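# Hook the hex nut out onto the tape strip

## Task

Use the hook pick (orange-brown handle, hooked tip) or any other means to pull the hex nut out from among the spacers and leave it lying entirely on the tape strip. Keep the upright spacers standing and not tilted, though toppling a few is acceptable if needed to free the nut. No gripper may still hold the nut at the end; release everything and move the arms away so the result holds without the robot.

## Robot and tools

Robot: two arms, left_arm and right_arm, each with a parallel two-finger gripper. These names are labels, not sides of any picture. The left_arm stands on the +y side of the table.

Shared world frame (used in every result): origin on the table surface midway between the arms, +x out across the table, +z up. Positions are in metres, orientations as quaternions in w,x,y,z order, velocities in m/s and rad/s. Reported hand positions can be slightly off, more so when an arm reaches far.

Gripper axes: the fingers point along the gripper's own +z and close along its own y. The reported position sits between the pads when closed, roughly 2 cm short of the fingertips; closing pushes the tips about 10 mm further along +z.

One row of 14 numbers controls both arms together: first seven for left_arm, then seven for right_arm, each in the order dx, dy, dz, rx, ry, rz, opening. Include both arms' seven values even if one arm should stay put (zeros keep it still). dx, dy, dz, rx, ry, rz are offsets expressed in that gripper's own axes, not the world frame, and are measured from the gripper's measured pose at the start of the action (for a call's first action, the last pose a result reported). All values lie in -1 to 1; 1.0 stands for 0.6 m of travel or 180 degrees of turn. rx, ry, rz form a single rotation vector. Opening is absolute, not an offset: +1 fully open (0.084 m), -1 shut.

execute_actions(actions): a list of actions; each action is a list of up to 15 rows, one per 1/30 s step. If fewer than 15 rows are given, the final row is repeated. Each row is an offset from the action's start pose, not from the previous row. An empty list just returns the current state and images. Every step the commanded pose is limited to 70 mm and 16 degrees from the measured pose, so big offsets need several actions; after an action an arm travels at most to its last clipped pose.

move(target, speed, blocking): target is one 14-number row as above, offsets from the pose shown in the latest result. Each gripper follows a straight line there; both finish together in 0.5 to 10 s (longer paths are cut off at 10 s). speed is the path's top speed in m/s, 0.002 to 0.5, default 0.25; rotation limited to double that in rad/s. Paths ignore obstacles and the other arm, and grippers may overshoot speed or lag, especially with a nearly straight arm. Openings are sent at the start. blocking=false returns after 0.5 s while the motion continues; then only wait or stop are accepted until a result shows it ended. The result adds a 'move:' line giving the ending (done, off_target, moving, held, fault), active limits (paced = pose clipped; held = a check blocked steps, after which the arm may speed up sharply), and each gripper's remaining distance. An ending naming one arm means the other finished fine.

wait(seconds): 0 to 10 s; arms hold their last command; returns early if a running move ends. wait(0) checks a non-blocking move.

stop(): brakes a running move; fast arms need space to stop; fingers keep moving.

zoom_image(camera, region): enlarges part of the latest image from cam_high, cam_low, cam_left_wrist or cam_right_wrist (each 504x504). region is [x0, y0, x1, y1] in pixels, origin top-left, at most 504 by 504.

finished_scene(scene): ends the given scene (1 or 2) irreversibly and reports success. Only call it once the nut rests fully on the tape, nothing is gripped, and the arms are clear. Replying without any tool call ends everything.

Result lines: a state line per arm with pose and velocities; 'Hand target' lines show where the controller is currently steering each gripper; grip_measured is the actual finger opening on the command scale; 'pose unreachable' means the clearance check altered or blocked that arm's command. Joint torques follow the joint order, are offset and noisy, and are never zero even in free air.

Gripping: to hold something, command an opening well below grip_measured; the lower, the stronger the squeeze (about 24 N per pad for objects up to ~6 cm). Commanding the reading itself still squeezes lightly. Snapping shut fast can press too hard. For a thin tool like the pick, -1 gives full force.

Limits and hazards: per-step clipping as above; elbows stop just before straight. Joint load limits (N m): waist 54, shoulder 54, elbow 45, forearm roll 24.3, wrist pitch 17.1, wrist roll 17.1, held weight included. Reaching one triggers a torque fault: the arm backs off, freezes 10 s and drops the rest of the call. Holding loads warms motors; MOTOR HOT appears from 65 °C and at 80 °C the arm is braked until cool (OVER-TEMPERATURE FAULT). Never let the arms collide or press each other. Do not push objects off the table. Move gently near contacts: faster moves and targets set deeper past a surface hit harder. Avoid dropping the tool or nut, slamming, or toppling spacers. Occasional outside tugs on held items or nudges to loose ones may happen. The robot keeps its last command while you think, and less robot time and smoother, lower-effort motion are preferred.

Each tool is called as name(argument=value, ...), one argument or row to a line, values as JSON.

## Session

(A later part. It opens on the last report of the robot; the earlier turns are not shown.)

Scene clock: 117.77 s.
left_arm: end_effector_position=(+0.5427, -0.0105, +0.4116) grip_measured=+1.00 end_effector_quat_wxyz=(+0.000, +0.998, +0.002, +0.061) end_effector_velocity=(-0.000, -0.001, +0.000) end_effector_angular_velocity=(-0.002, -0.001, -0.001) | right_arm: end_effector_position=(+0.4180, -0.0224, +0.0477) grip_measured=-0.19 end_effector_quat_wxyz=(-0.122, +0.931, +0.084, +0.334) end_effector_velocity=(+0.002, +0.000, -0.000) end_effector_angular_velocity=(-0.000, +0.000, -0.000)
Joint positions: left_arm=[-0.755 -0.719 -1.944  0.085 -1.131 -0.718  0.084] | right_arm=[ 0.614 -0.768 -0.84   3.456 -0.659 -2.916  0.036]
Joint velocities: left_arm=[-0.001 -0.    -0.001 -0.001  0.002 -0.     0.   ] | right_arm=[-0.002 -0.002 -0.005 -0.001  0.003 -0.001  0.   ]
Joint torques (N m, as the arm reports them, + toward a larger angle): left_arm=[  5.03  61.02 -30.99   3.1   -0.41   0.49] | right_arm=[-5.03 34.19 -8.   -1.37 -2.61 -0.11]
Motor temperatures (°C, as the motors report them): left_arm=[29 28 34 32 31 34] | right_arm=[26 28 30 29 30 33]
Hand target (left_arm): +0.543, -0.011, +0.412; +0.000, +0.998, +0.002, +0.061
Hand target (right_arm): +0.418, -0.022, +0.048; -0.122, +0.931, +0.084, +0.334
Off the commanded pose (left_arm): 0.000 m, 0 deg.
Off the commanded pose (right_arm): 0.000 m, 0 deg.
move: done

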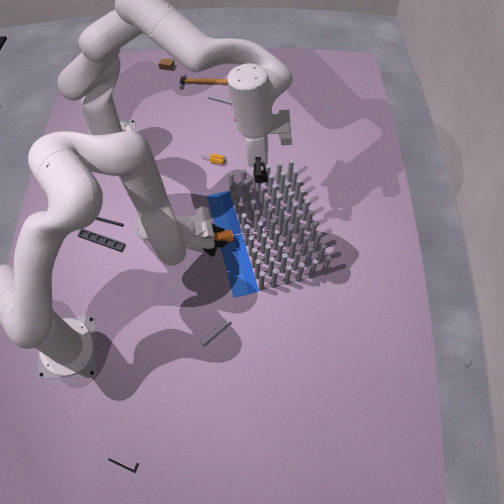

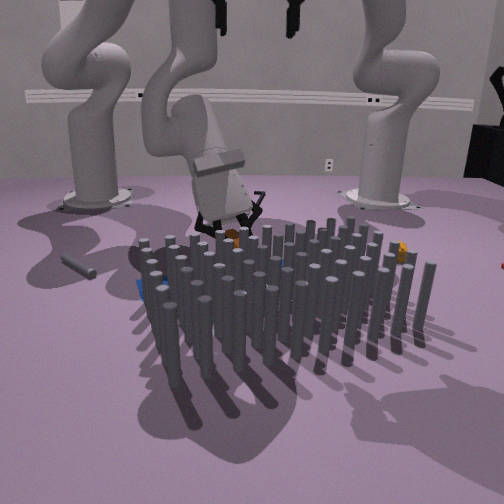

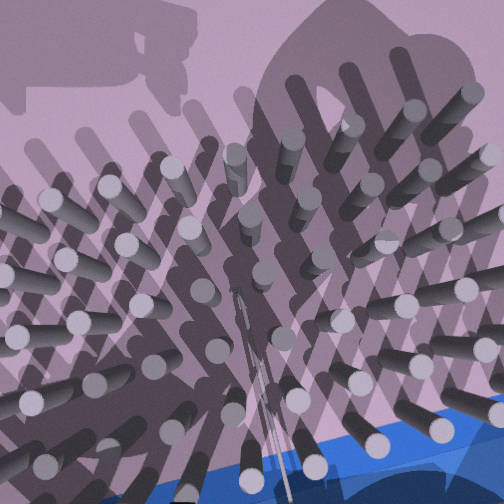

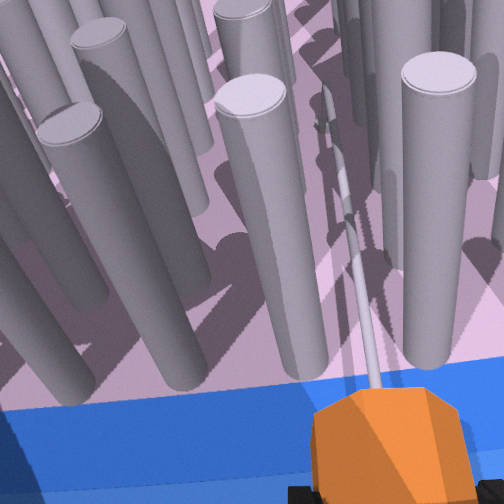

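move(
  target=[0,0,0,0,0,0,1,-0.00025,0.0005,0.0041,0,0,0,-0.6],
  speed=0.01,
)

zoom_image(
  camera="cam_right_wrist",
  region=[290, 85, 350, 145],
)

Scene clock: 129.97 s.
left_arm: end_effector_position=(+0.5427, -0.0105, +0.4116) grip_measured=+1.00 end_effector_quat_wxyz=(+0.000, +0.998, +0.002, +0.061) end_effector_velocity=(+0.000, +0.000, -0.001) end_effector_angular_velocity=(+0.001, +0.001, +0.001) | right_arm: end_effector_position=(+0.4194, -0.0221, +0.0458) grip_measured=-0.19 end_effector_quat_wxyz=(-0.122, +0.931, +0.084, +0.334) end_effector_velocity=(+0.000, -0.000, -0.001) end_effector_angular_velocity=(+0.000, +0.001, -0.000)
Joint positions: left_arm=[-0.755 -0.719 -1.944  0.085 -1.131 -0.718  0.084] | right_arm=[ 0.612 -0.774 -0.845  3.454 -0.66  -2.915  0.036]
Joint velocities: left_arm=[ 0.001 -0.001  0.001 -0.     0.    -0.    -0.   ] | right_arm=[-0.    -0.002 -0.001 -0.001 -0.     0.001  0.   ]
Joint torques (N m, as the arm reports them, + toward a larger angle): left_arm=[  2.57  61.67 -31.23   2.97  -0.41   0.5 ] | right_arm=[-3.16 32.63 -8.61 -0.76 -2.51 -0.01]
Motor temperatures (°C, as the motors report them): left_arm=[29 28 34 32 31 34] | right_arm=[26 28 30 29 30 33]
Hand target (left_arm): +0.543, -0.011, +0.412; +0.000, +0.998, +0.002, +0.061
Hand target (right_arm): +0.419, -0.022, +0.046; -0.122, +0.931, +0.084, +0.334
Off the commanded pose (left_arm): 0.000 m, 0 deg.
Off the commanded pose (right_arm): 0.000 m, 0 deg.
move: done

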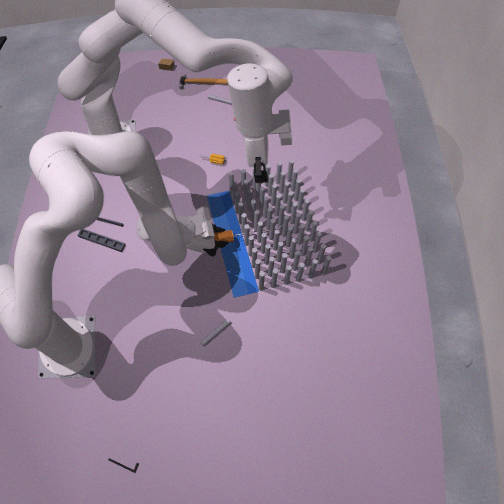

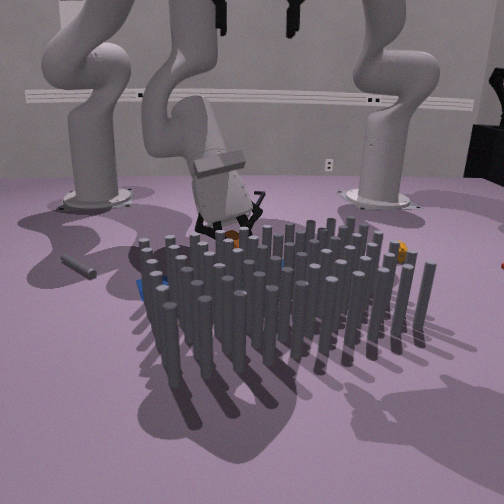

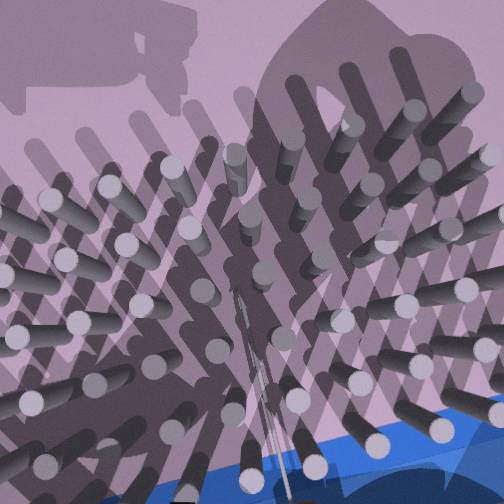

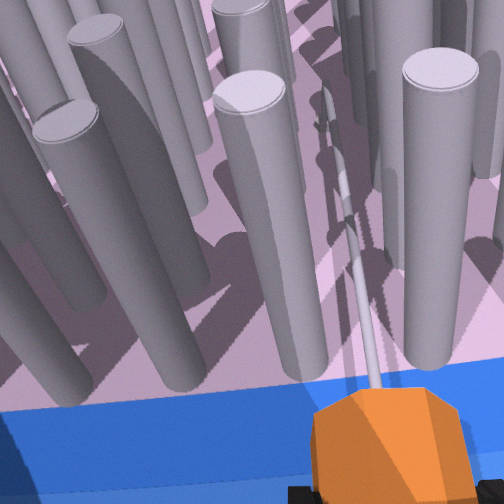

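Region (290, 85, 350, 145) of cam_right_wrist's 504x504 image, scaled by 8.400, with more detail than that image has.

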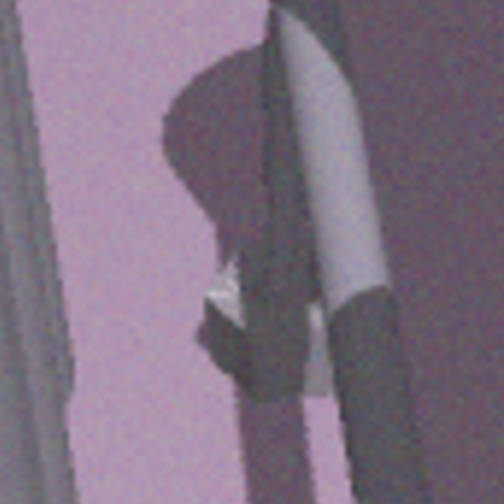

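execute_actions(
  actions=[],
)

Scene clock: 147.63 s.
left_arm: end_effector_position=(+0.5427, -0.0105, +0.4116) grip_measured=+1.00 end_effector_quat_wxyz=(+0.000, +0.998, +0.002, +0.061) end_effector_velocity=(+0.000, +0.000, -0.001) end_effector_angular_velocity=(+0.001, +0.001, +0.000) | right_arm: end_effector_position=(+0.4194, -0.0221, +0.0458) grip_measured=-0.19 end_effector_quat_wxyz=(-0.122, +0.931, +0.084, +0.334) end_effector_velocity=(+0.001, +0.000, +0.001) end_effector_angular_velocity=(+0.001, -0.001, -0.001)
Joint positions: left_arm=[-0.755 -0.719 -1.944  0.085 -1.131 -0.718  0.084] | right_arm=[ 0.612 -0.775 -0.845  3.454 -0.66  -2.915  0.036]
Joint velocities: left_arm=[ 0.    -0.001 -0.     0.    -0.    -0.     0.   ] | right_arm=[-0.     0.001 -0.001 -0.     0.     0.001 -0.   ]
Joint torques (N m, as the arm reports them, + toward a larger angle): left_arm=[  1.99  61.08 -31.06   3.29  -0.31   0.71] | right_arm=[-2.02 33.24 -8.02 -1.07 -2.7  -0.13]
Motor temperatures (°C, as the motors report them): left_arm=[29 28 34 32 31 34] | right_arm=[26 28 30 29 30 33]
Hand target (left_arm): +0.543, -0.011, +0.412; +0.000, +0.998, +0.002, +0.061
Hand target (right_arm): +0.419, -0.022, +0.046; -0.122, +0.931, +0.084, +0.334
Off the commanded pose (left_arm): 0.000 m, 0 deg.
Off the commanded pose (right_arm): 0.000 m, 0 deg.

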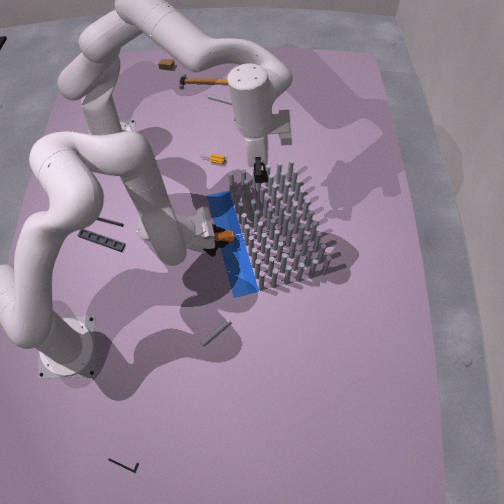

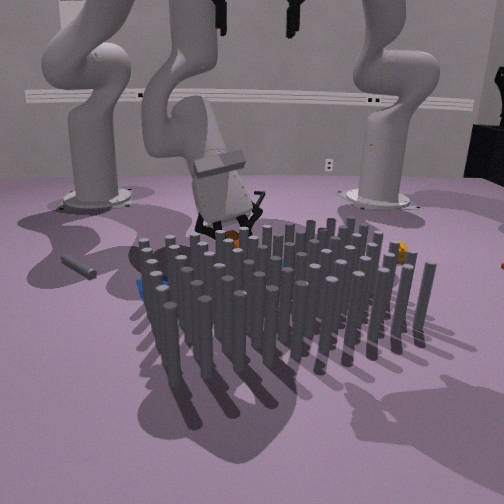

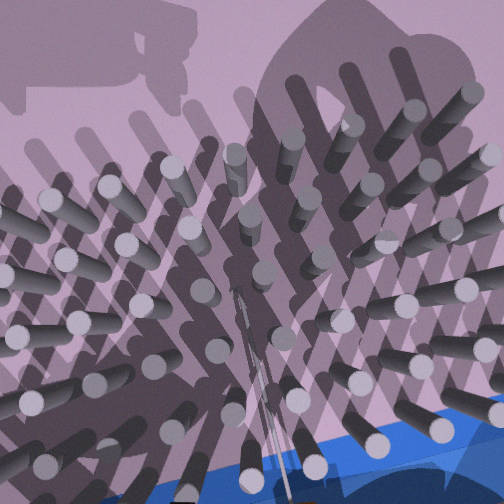

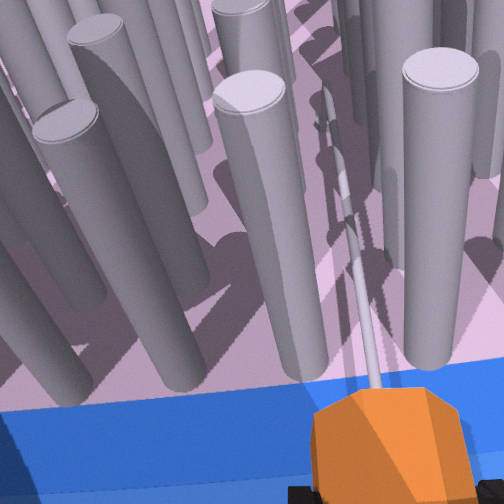

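move(
  target=[0,0,0,0,0,0,1,-0.0021,0.0006,0.0025,0,0,0,-0.6],
  speed=0.01,
)

zoom_image(
  camera="cam_right_wrist",
  region=[290,85,350,145],
)

zoom_image(
  camera="cam_left_wrist",
  region=[205,260,265,320],
)

Scene clock: 152.07 s.
left_arm: end_effector_position=(+0.5427, -0.0105, +0.4116) grip_measured=+1.00 end_effector_quat_wxyz=(+0.000, +0.998, +0.002, +0.061) end_effector_velocity=(+0.000, +0.000, +0.001) end_effector_angular_velocity=(-0.002, -0.001, +0.001) | right_arm: end_effector_position=(+0.4195, -0.0221, +0.0438) grip_measured=-0.19 end_effector_quat_wxyz=(-0.122, +0.931, +0.084, +0.334) end_effector_velocity=(+0.000, -0.001, -0.001) end_effector_angular_velocity=(-0.000, +0.000, -0.001)
Joint positions: left_arm=[-0.755 -0.719 -1.944  0.085 -1.131 -0.718  0.084] | right_arm=[ 0.612 -0.78  -0.847  3.453 -0.664 -2.914  0.036]
Joint velocities: left_arm=[ 0.001  0.001  0.    -0.001  0.002 -0.     0.   ] | right_arm=[-0.001 -0.002 -0.    -0.    -0.001  0.    -0.   ]
Joint torques (N m, as the arm reports them, + toward a larger angle): left_arm=[  3.91  60.6  -31.4    3.29  -0.5    0.54] | right_arm=[-2.65 33.27 -7.82 -1.19 -2.38 -0.14]
Motor temperatures (°C, as the motors report them): left_arm=[29 28 34 32 31 34] | right_arm=[26 28 30 29 30 33]
Hand target (left_arm): +0.543, -0.011, +0.412; +0.000, +0.998, +0.002, +0.061
Hand target (right_arm): +0.419, -0.022, +0.044; -0.122, +0.931, +0.084, +0.334
Off the commanded pose (left_arm): 0.000 m, 0 deg.
Off the commanded pose (right_arm): 0.000 m, 0 deg.
move: done

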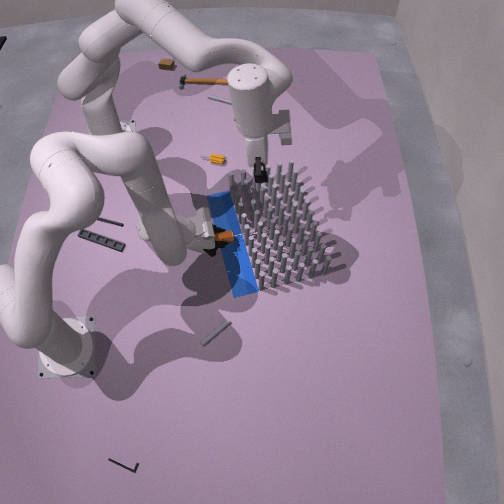

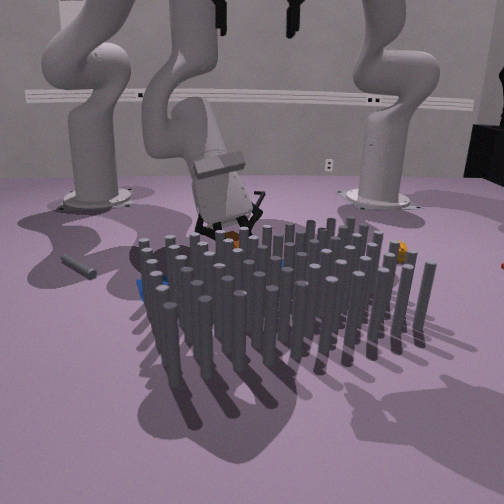

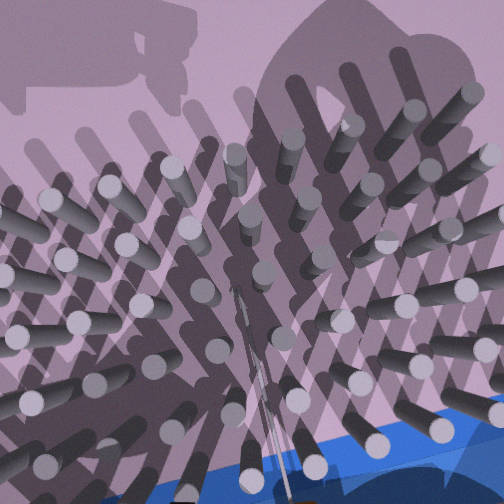

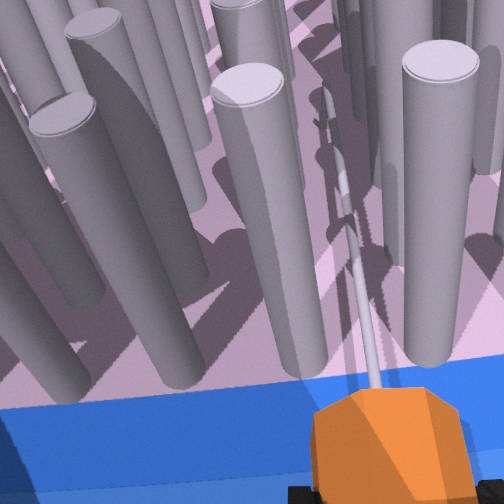

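Region (290, 85, 350, 145) of cam_right_wrist's 504x504 image, scaled by 8.400, with more detail than that image has.

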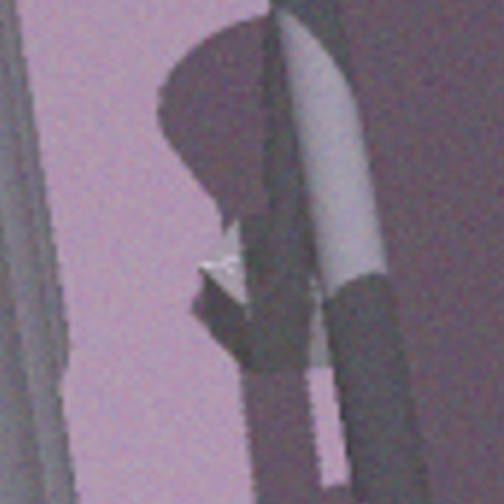

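Region (205, 260, 265, 320) of cam_left_wrist's 504x504 image, scaled by 8.400, with more detail than that image has.

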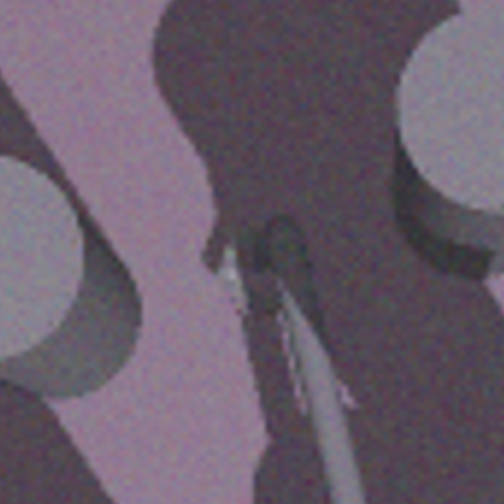

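move(
  target=[0,0,0,0,0,0,1,-0.0027,0.0007,0.0031,0,0,0,-0.6],
  speed=0.01,
)

zoom_image(
  camera="cam_right_wrist",
  region=[290,85,350,145],
)

Scene clock: 160.43 s.
left_arm: end_effector_position=(+0.5427, -0.0105, +0.4116) grip_measured=+1.00 end_effector_quat_wxyz=(+0.000, +0.998, +0.002, +0.061) end_effector_velocity=(+0.001, +0.000, -0.000) end_effector_angular_velocity=(-0.001, -0.001, +0.001) | right_arm: end_effector_position=(+0.4196, -0.0220, +0.0415) grip_measured=-0.19 end_effector_quat_wxyz=(-0.122, +0.931, +0.084, +0.335) end_effector_velocity=(+0.001, +0.001, +0.000) end_effector_angular_velocity=(+0.001, -0.001, +0.001)
Joint positions: left_arm=[-0.755 -0.719 -1.944  0.085 -1.131 -0.718  0.084] | right_arm=[ 0.612 -0.786 -0.849  3.451 -0.668 -2.912  0.036]
Joint velocities: left_arm=[ 0.001 -0.     0.    -0.     0.002 -0.    -0.   ] | right_arm=[ 0.    -0.001 -0.002 -0.001 -0.001  0.    -0.   ]
Joint torques (N m, as the arm reports them, + toward a larger angle): left_arm=[  3.41  62.98 -31.07   3.18  -0.27   0.63] | right_arm=[-2.09 33.69 -9.11 -1.16 -2.22  0.03]
Motor temperatures (°C, as the motors report them): left_arm=[29 28 34 32 31 34] | right_arm=[26 28 30 29 30 33]
Hand target (left_arm): +0.543, -0.011, +0.412; +0.000, +0.998, +0.002, +0.061
Hand target (right_arm): +0.419, -0.022, +0.041; -0.122, +0.931, +0.084, +0.334
Off the commanded pose (left_arm): 0.000 m, 0 deg.
Off the commanded pose (right_arm): 0.000 m, 0 deg.
move: done

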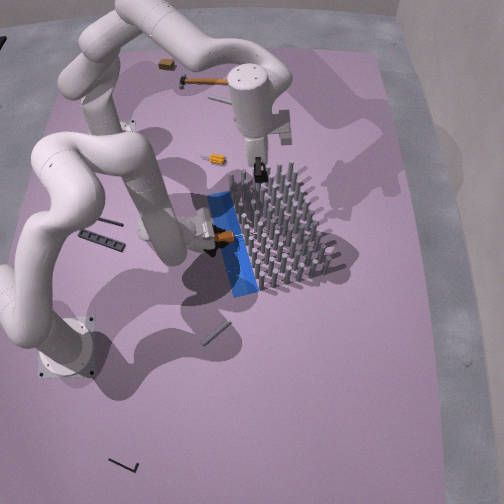

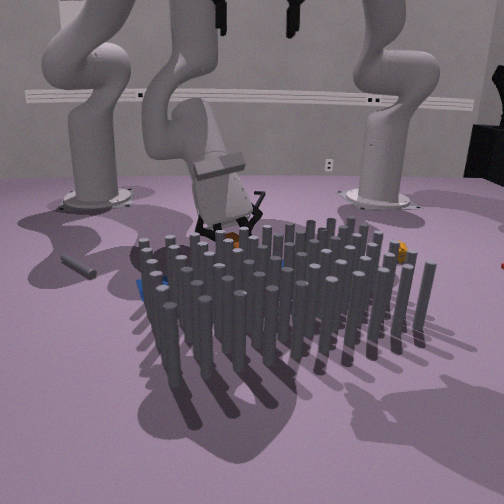

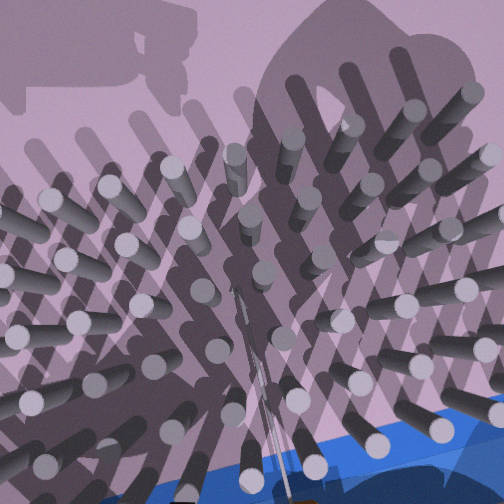

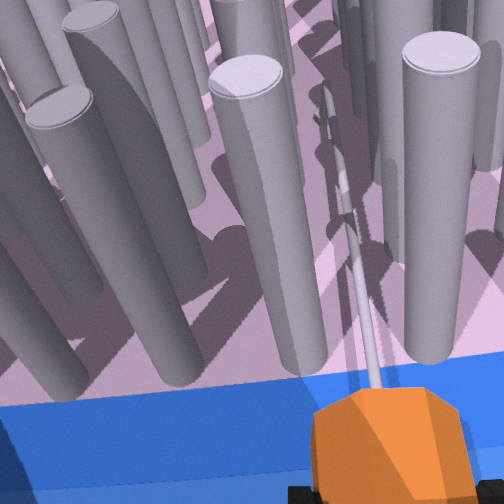

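Region (290, 85, 350, 145) of cam_right_wrist's 504x504 image, scaled by 8.400, with more detail than that image has.

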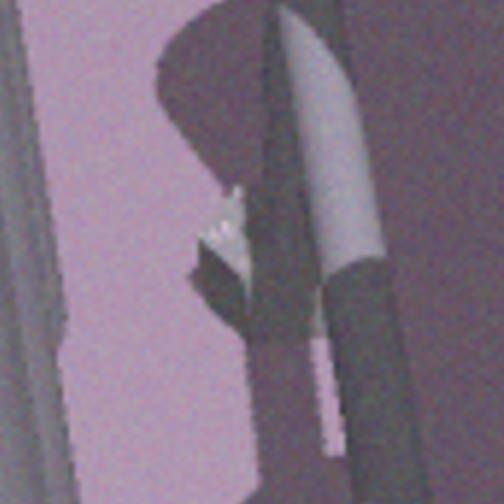

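The pick didn't shift, so the tip has probably gone into the hole. I'll do a short test pull.

move(
  target=[0,0,0,0,0,0,1,-0.0379,0.0003,-0.0326,0,0,0,-0.6],
  speed=0.03,
)

zoom_image(
  camera="cam_right_wrist",
  region=[280,75,360,155],
)

Scene clock: 166.30 s.
left_arm: end_effector_position=(+0.5427, -0.0105, +0.4116) grip_measured=+1.00 end_effector_quat_wxyz=(+0.000, +0.998, +0.002, +0.061) end_effector_velocity=(-0.000, -0.001, +0.001) end_effector_angular_velocity=(-0.001, -0.002, -0.001) | right_arm: end_effector_position=(+0.3906, -0.0293, +0.0414) grip_measured=-0.19 end_effector_quat_wxyz=(-0.122, +0.931, +0.084, +0.335) end_effector_velocity=(-0.001, +0.000, +0.000) end_effector_angular_velocity=(+0.001, -0.000, -0.000)
Joint positions: left_arm=[-0.755 -0.719 -1.944  0.085 -1.131 -0.718  0.084] | right_arm=[ 0.644 -0.759 -0.777  3.468 -0.71  -2.891  0.036]
Joint velocities: left_arm=[-0.001  0.    -0.002  0.    -0.    -0.001  0.   ] | right_arm=[ 0.002  0.002  0.003  0.001 -0.002  0.002  0.   ]
Joint torques (N m, as the arm reports them, + toward a larger angle): left_arm=[  0.51  61.79 -30.36   2.77  -0.52   0.57] | right_arm=[-3.17 31.88 -7.98 -0.76 -2.13 -0.07]
Motor temperatures (°C, as the motors report them): left_arm=[29 28 34 32 31 34] | right_arm=[26 28 30 29 30 33]
Hand target (left_arm): +0.543, -0.011, +0.412; +0.000, +0.998, +0.002, +0.061
Hand target (right_arm): +0.390, -0.029, +0.041; -0.122, +0.931, +0.084, +0.335
Off the commanded pose (left_arm): 0.000 m, 0 deg.
Off the commanded pose (right_arm): 0.000 m, 0 deg.
move: done

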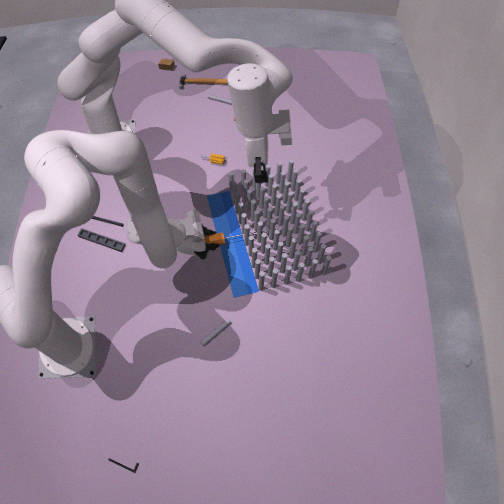

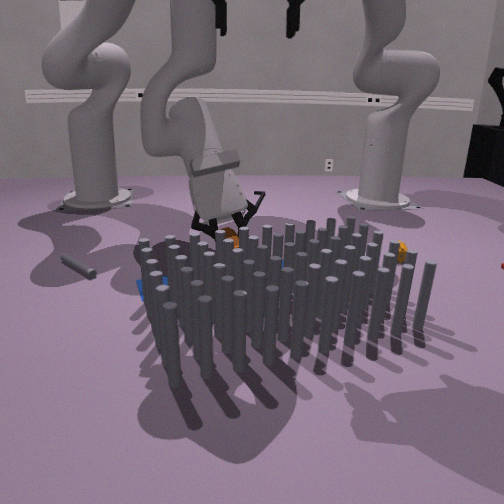

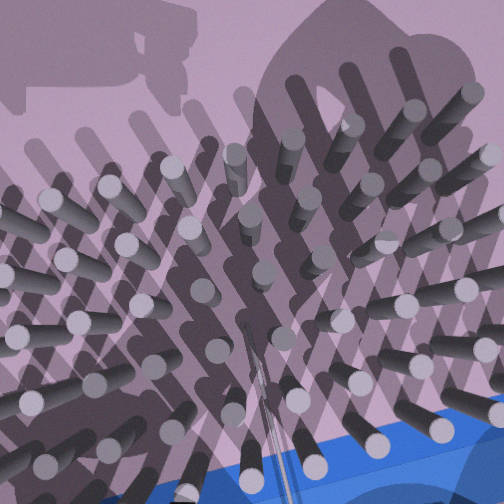

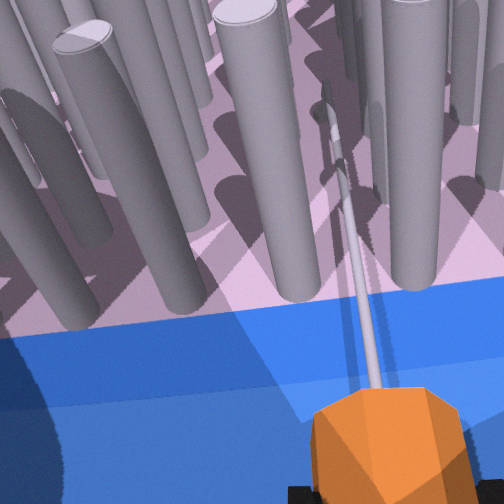

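Region (280, 75, 360, 155) of cam_right_wrist's 504x504 image, scaled by 6.300, with more detail than that image has.

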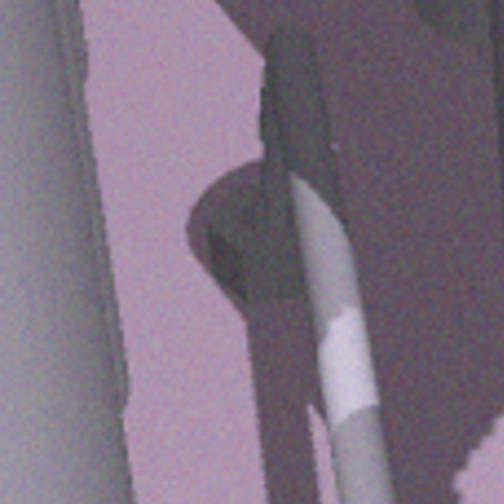

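move(
  target=[0,0,0,0,0,0,1,-0.171,0.0014,-0.1463,0,0,0,-0.6],
  speed=0.05,
)

Scene clock: 174.27 s.
left_arm: end_effector_position=(+0.5427, -0.0105, +0.4116) grip_measured=+1.00 end_effector_quat_wxyz=(+0.000, +0.998, +0.002, +0.061) end_effector_velocity=(-0.000, +0.000, -0.000) end_effector_angular_velocity=(+0.001, +0.001, +0.000) | right_arm: end_effector_position=(+0.2597, -0.0620, +0.0406) grip_measured=-0.19 end_effector_quat_wxyz=(-0.122, +0.931, +0.084, +0.334) end_effector_velocity=(-0.002, +0.000, +0.001) end_effector_angular_velocity=(+0.000, -0.001, +0.001)
Joint positions: left_arm=[-0.755 -0.719 -1.944  0.085 -1.131 -0.718  0.084] | right_arm=[ 0.856 -0.673 -0.496  3.592 -0.884 -2.766  0.036]
Joint velocities: left_arm=[ 0. -0.  0.  0. -0. -0. -0.] | right_arm=[ 0.004  0.002  0.003  0.002 -0.002  0.001 -0.   ]
Joint torques (N m, as the arm reports them, + toward a larger angle): left_arm=[  3.88  60.41 -31.     2.8   -0.18   0.37] | right_arm=[-1.97 25.97 -3.63 -0.83 -1.74 -0.09]
Motor temperatures (°C, as the motors report them): left_arm=[29 28 34 32 31 34] | right_arm=[26 28 30 29 30 33]
Hand target (left_arm): +0.543, -0.011, +0.412; +0.000, +0.998, +0.002, +0.061
Hand target (right_arm): +0.260, -0.062, +0.041; -0.122, +0.931, +0.084, +0.334
Off the commanded pose (left_arm): 0.000 m, 0 deg.
Off the commanded pose (right_arm): 0.001 m, 0 deg.
move: done

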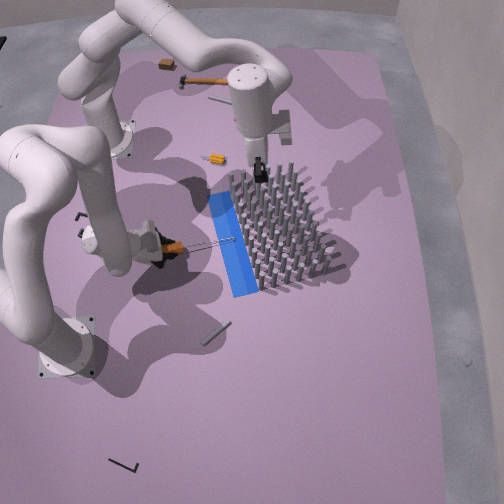

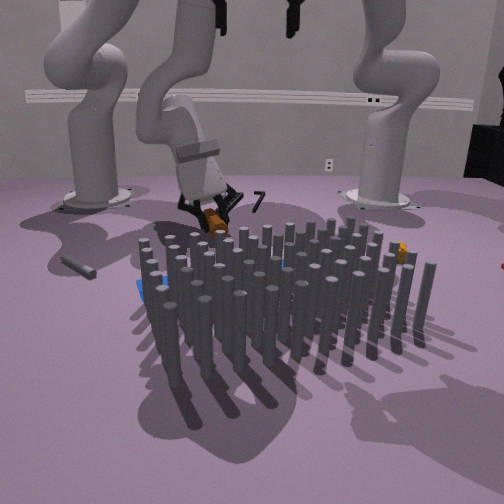

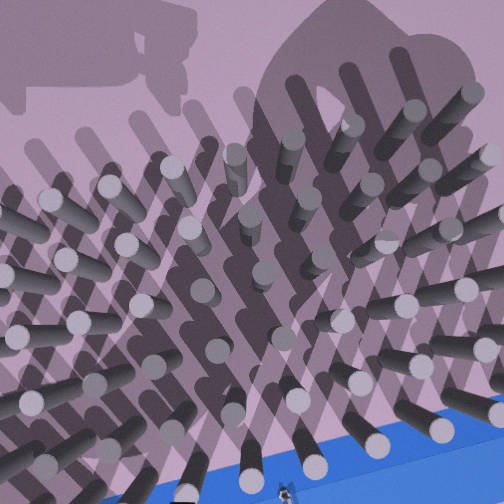

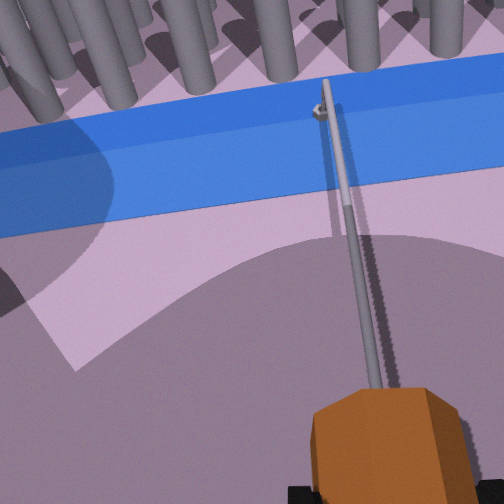

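move(
  target=[0,0,0,0,0,0,1,0.0171,-0.0046,-0.0199,0,0,0,-0.6],
  speed=0.03,
)

zoom_image(
  camera="cam_right_wrist",
  region=[270,60,390,180],
)

Scene clock: 182.63 s.
left_arm: end_effector_position=(+0.5427, -0.0105, +0.4116) grip_measured=+1.00 end_effector_quat_wxyz=(+0.000, +0.998, +0.002, +0.061) end_effector_velocity=(+0.000, +0.000, +0.000) end_effector_angular_velocity=(+0.001, -0.000, +0.000) | right_arm: end_effector_position=(+0.2597, -0.0620, +0.0564) grip_measured=-0.19 end_effector_quat_wxyz=(-0.122, +0.931, +0.084, +0.334) end_effector_velocity=(-0.000, -0.000, +0.002) end_effector_angular_velocity=(-0.001, +0.001, +0.000)
Joint positions: left_arm=[-0.755 -0.719 -1.944  0.085 -1.131 -0.718  0.084] | right_arm=[ 0.856 -0.619 -0.48   3.606 -0.85  -2.788  0.036]
Joint velocities: left_arm=[ 0.     0.    -0.     0.001 -0.001 -0.    -0.   ] | right_arm=[ 0.     0.007  0.003  0.002  0.005 -0.003 -0.   ]
Joint torques (N m, as the arm reports them, + toward a larger angle): left_arm=[  2.05  61.49 -30.83   2.81  -0.25   0.52] | right_arm=[-3.37 25.89 -5.37 -1.05 -2.58 -0.12]
Motor temperatures (°C, as the motors report them): left_arm=[29 28 34 32 31 34] | right_arm=[26 28 30 29 30 33]
Hand target (left_arm): +0.543, -0.011, +0.412; +0.000, +0.998, +0.002, +0.061
Hand target (right_arm): +0.260, -0.062, +0.057; -0.122, +0.931, +0.084, +0.334
Off the commanded pose (left_arm): 0.000 m, 0 deg.
Off the commanded pose (right_arm): 0.000 m, 0 deg.
move: done

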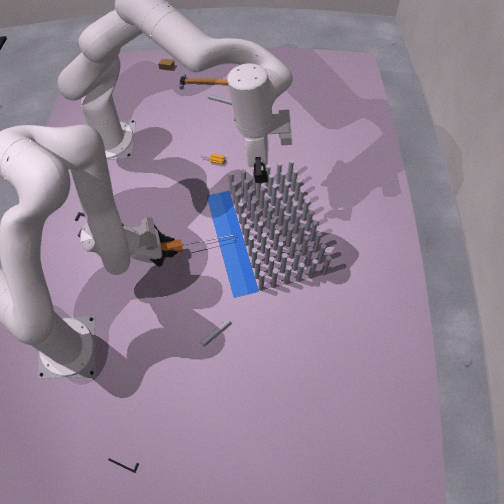

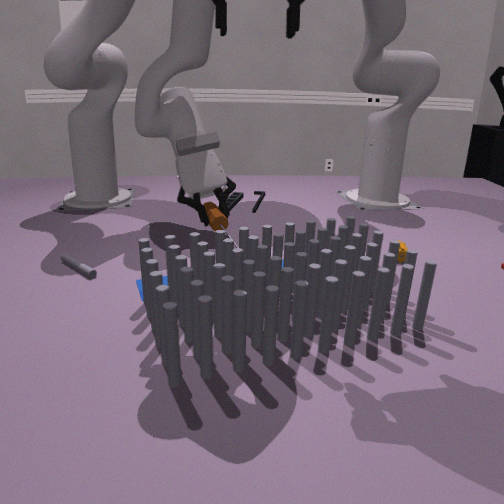

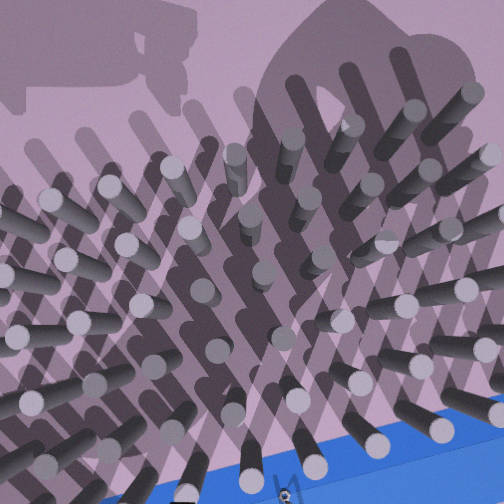

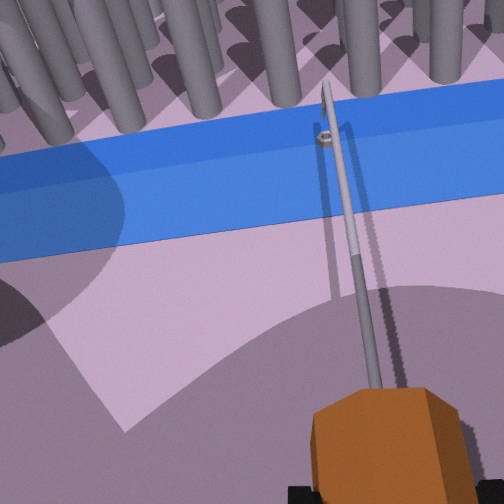

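Region (270, 60, 390, 180) of cam_right_wrist's 504x504 image, scaled by 4.200, with more detail than that image has.

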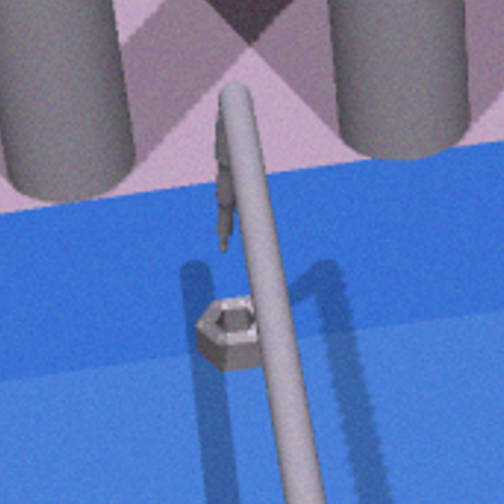

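The nut is free on the tape. Next I'll set the pick down to the side.

move(
  target=[0,0,0,0,0,0,1,-0.045,0.132,-0.070,-0.0393,0.0222,-0.0393,-0.6],
  speed=0.12,
)

Scene clock: 186.07 s.
left_arm: end_effector_position=(+0.5427, -0.0105, +0.4116) grip_measured=+1.00 end_effector_quat_wxyz=(+0.000, +0.998, +0.002, +0.061) end_effector_velocity=(-0.000, +0.000, +0.000) end_effector_angular_velocity=(-0.000, -0.000, +0.000) | right_arm: end_effector_position=(+0.2326, -0.1511, +0.0567) grip_measured=-0.19 end_effector_quat_wxyz=(-0.047, +0.917, +0.116, +0.378) end_effector_velocity=(-0.001, -0.003, -0.000) end_effector_angular_velocity=(-0.004, -0.003, -0.001)
Joint positions: left_arm=[-0.755 -0.719 -1.944  0.085 -1.131 -0.718  0.084] | right_arm=[ 0.87  -0.618 -0.306  3.725 -1.029 -2.901  0.036]
Joint velocities: left_arm=[-0.     0.    -0.    -0.    -0.001 -0.     0.   ] | right_arm=[ 0.001 -0.002  0.005  0.003 -0.006 -0.001  0.   ]
Joint torques (N m, as the arm reports them, + toward a larger angle): left_arm=[  1.78  61.07 -30.96   2.82  -0.4    0.64] | right_arm=[-4.04 21.96 -1.7  -0.66 -2.64 -0.23]
Motor temperatures (°C, as the motors report them): left_arm=[29 28 34 32 31 34] | right_arm=[26 28 30 29 30 33]
Hand target (left_arm): +0.543, -0.011, +0.412; +0.000, +0.998, +0.002, +0.061
Hand target (right_arm): +0.232, -0.152, +0.057; -0.046, +0.917, +0.116, +0.378
Off the commanded pose (left_arm): 0.000 m, 0 deg.
Off the commanded pose (right_arm): 0.001 m, 0 deg.
move: done

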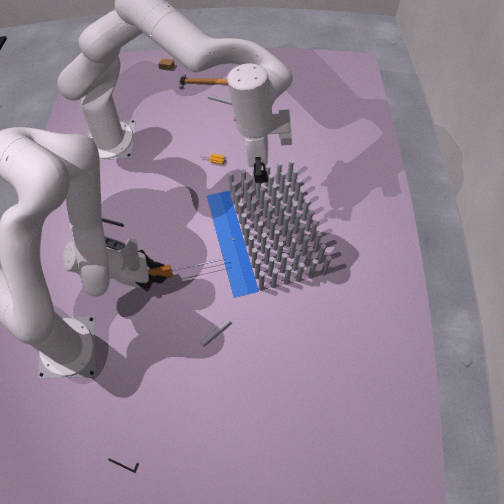

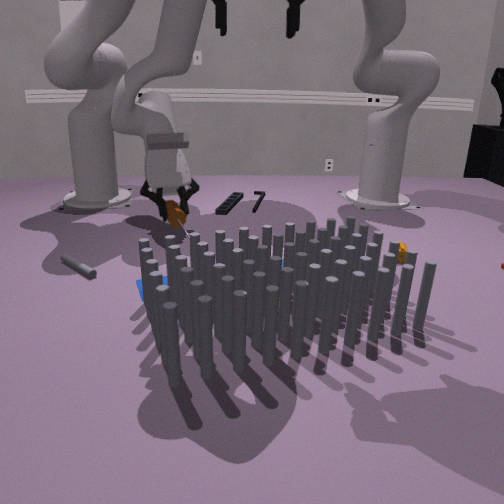

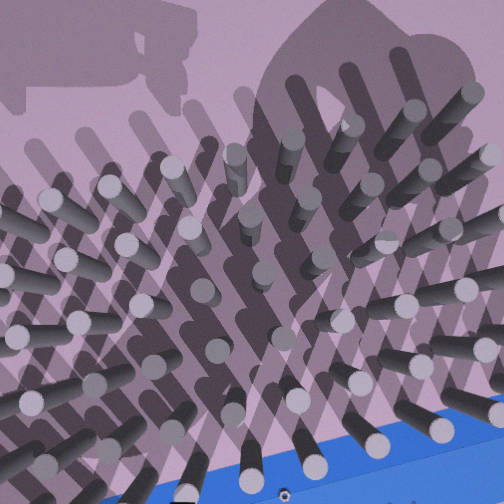

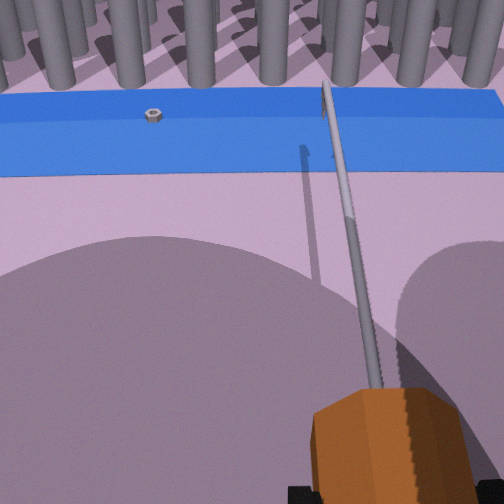

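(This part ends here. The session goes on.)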